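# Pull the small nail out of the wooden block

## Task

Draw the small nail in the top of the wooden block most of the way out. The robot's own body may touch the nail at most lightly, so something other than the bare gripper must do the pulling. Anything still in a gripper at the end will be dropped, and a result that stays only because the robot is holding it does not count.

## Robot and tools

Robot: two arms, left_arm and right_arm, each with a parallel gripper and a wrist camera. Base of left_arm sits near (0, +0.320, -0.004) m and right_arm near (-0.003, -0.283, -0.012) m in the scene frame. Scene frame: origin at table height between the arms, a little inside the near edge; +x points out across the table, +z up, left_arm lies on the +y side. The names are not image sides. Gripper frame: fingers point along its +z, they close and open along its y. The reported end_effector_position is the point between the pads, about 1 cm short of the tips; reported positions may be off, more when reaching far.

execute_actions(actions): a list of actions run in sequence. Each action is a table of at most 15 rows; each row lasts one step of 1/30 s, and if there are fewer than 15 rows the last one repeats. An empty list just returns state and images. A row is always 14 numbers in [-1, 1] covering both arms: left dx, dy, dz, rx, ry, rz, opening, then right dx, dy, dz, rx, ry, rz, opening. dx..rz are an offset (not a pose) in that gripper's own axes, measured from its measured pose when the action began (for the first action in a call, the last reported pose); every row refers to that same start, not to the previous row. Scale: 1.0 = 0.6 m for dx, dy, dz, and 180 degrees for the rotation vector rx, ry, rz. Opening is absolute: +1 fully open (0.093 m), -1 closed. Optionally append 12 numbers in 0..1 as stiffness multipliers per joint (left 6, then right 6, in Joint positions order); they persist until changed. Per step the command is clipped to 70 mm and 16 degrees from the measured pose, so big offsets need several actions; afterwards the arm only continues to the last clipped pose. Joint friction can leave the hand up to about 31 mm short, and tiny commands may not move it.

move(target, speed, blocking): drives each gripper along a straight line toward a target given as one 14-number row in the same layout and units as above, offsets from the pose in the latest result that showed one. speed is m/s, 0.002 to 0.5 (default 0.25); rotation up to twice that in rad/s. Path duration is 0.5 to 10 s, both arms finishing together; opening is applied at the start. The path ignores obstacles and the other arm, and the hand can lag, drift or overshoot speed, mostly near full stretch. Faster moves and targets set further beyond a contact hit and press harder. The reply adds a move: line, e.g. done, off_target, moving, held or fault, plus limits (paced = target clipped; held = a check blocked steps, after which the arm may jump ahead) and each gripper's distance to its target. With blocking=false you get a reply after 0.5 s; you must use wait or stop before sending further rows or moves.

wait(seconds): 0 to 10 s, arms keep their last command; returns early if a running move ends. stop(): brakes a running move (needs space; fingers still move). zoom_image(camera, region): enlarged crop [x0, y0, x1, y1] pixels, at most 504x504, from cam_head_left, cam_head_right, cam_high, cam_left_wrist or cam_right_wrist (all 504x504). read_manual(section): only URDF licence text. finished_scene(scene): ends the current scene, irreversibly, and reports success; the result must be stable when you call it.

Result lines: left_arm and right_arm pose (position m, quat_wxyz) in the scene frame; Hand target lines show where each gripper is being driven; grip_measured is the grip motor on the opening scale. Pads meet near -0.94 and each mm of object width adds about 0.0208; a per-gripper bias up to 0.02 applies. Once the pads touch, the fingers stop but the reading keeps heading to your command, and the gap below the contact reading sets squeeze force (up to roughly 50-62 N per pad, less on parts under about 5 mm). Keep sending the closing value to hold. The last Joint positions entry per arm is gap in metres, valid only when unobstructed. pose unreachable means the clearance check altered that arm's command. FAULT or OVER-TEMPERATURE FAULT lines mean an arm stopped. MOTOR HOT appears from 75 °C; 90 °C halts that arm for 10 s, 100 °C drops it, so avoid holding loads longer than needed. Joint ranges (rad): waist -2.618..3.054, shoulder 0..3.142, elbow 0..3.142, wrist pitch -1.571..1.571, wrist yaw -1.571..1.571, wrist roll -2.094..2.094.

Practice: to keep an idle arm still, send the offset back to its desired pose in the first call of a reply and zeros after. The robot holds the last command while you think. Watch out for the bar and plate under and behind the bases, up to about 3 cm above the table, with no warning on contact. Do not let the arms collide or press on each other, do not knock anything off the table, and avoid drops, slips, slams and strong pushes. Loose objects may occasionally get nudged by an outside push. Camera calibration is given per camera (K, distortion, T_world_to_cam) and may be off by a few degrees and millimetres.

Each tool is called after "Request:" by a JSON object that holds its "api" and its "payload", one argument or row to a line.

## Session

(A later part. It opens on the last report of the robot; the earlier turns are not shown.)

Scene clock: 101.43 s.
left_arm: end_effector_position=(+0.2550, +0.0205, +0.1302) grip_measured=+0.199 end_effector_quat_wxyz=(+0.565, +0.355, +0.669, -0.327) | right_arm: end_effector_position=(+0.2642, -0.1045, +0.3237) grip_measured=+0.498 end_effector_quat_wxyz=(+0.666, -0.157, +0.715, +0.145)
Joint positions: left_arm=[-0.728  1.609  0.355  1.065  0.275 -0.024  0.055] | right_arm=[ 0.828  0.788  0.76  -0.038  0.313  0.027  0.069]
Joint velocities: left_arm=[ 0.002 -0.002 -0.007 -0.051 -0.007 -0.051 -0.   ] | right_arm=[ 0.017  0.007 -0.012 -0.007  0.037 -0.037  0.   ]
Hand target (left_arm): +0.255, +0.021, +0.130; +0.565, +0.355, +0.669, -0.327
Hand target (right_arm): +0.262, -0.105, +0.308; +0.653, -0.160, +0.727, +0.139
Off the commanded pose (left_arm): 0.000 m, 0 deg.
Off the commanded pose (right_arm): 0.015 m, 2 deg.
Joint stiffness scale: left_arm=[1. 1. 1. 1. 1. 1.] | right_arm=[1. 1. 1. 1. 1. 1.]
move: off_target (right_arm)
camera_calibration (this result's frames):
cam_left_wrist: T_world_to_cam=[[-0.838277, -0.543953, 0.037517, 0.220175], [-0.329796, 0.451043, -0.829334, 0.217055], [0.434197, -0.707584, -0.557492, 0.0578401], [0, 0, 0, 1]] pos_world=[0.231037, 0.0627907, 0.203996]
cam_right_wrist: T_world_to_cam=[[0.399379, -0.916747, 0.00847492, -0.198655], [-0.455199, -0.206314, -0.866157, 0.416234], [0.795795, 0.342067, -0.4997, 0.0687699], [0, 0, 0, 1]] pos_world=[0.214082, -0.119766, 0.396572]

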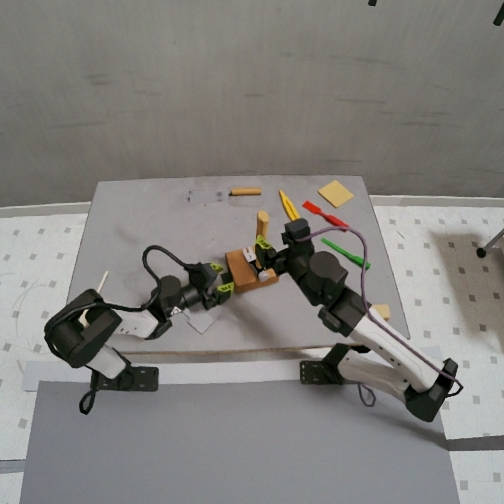

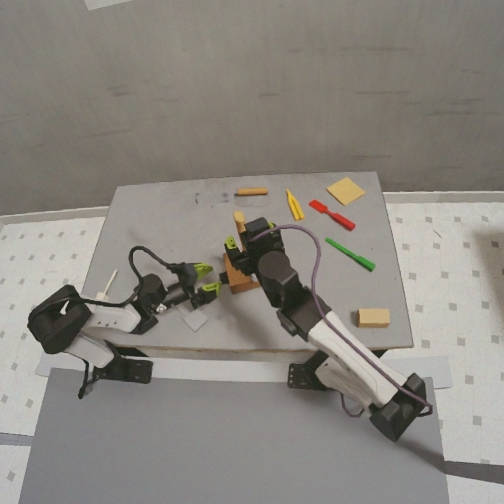

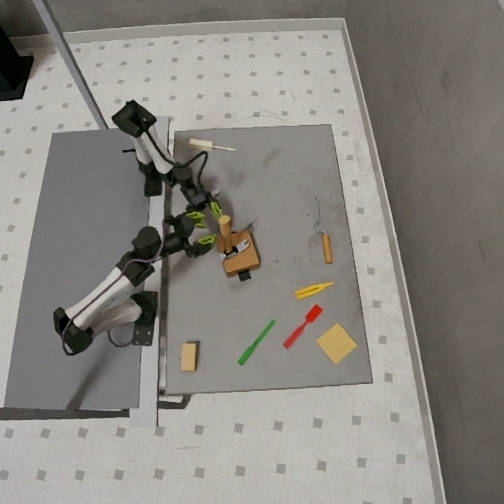

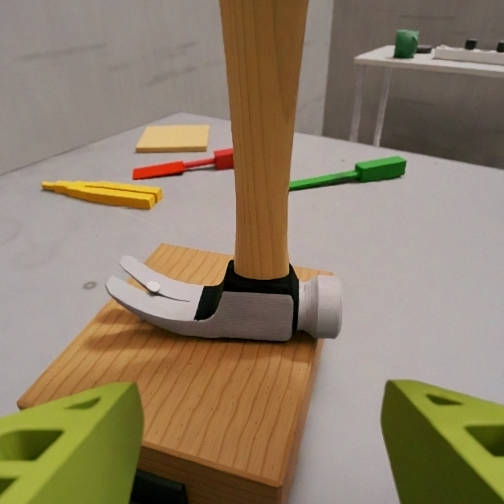

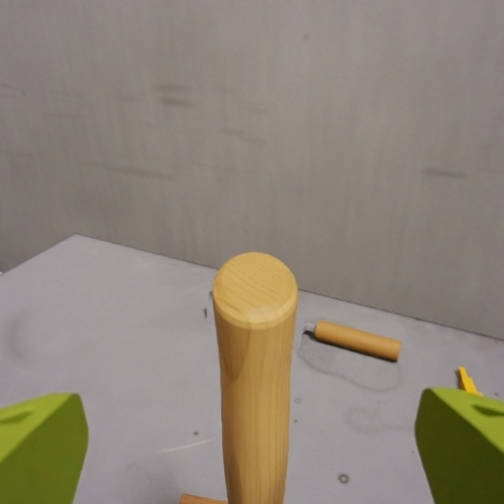

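Request:
{"api": "execute_actions", "payload": {
  "actions": []
}}

Scene clock: 102.17 s.
left_arm: end_effector_position=(+0.2550, +0.0205, +0.1302) grip_measured=+0.199 end_effector_quat_wxyz=(+0.565, +0.355, +0.669, -0.327) | right_arm: end_effector_position=(+0.2643, -0.1047, +0.3233) grip_measured=+0.498 end_effector_quat_wxyz=(+0.665, -0.157, +0.715, +0.145)
Joint positions: left_arm=[-0.728  1.609  0.355  1.065  0.275 -0.024  0.055] | right_arm=[ 0.828  0.788  0.76  -0.04   0.314  0.027  0.069]
Joint velocities: left_arm=[-0.007 -0.002 -0.007  0.022 -0.081  0.007 -0.   ] | right_arm=[-0.017  0.002  0.002 -0.037  0.051 -0.051 -0.   ]
Hand target (left_arm): +0.255, +0.021, +0.130; +0.565, +0.355, +0.669, -0.327
Hand target (right_arm): +0.262, -0.105, +0.308; +0.653, -0.160, +0.727, +0.139
Off the commanded pose (left_arm): 0.000 m, 0 deg.
Off the commanded pose (right_arm): 0.014 m, 2 deg.
Joint stiffness scale: left_arm=[1. 1. 1. 1. 1. 1.] | right_arm=[1. 1. 1. 1. 1. 1.]
camera_calibration (this result's frames):
cam_left_wrist: T_world_to_cam=[[-0.838277, -0.543953, 0.037517, 0.220175], [-0.329796, 0.451043, -0.829334, 0.217055], [0.434197, -0.707584, -0.557492, 0.0578401], [0, 0, 0, 1]] pos_world=[0.231037, 0.0627907, 0.203996]
cam_right_wrist: T_world_to_cam=[[0.398685, -0.917044, 0.00903046, -0.198819], [-0.456292, -0.206895, -0.865443, 0.415914], [0.795517, 0.340918, -0.500926, 0.0689625], [0, 0, 0, 1]] pos_world=[0.214183, -0.119785, 0.39629]

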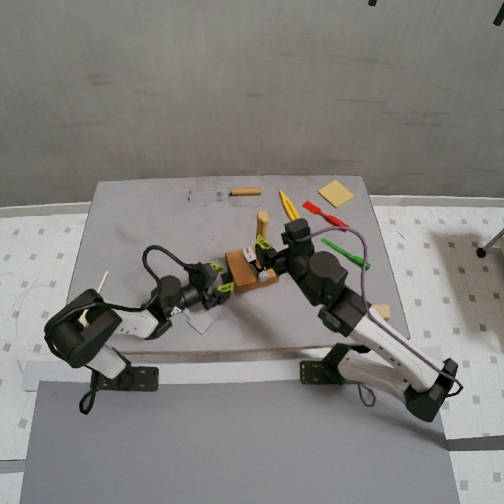

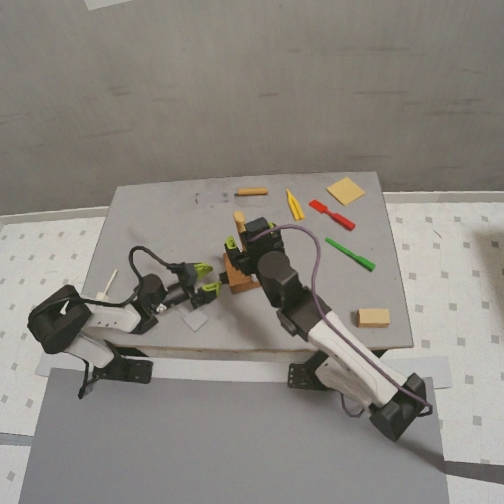

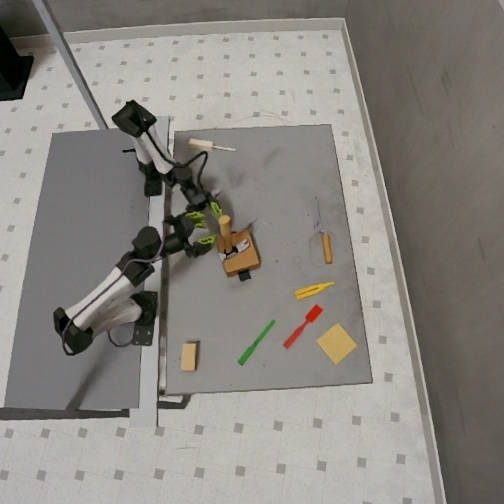

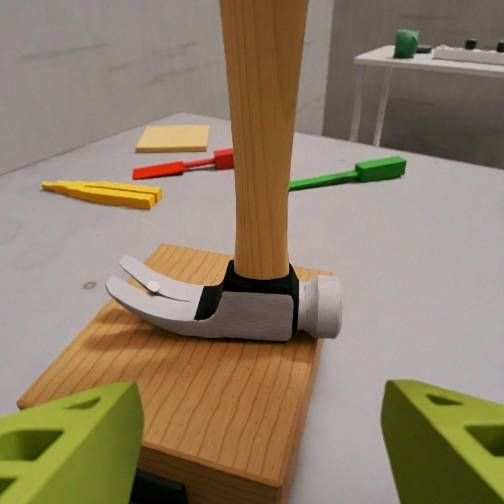

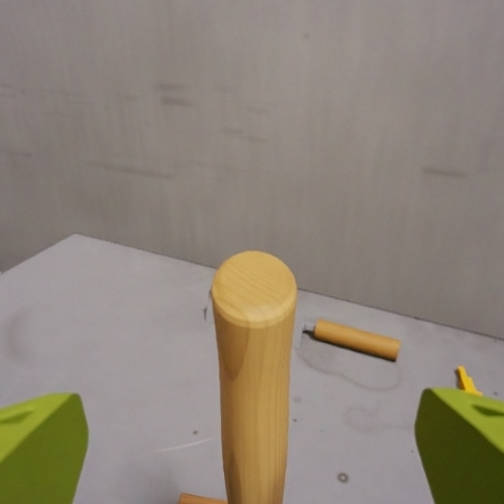

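Request:
{"api": "finished_scene", "payload": {
  "scene": 1
}}

The scene is finished: the task was done.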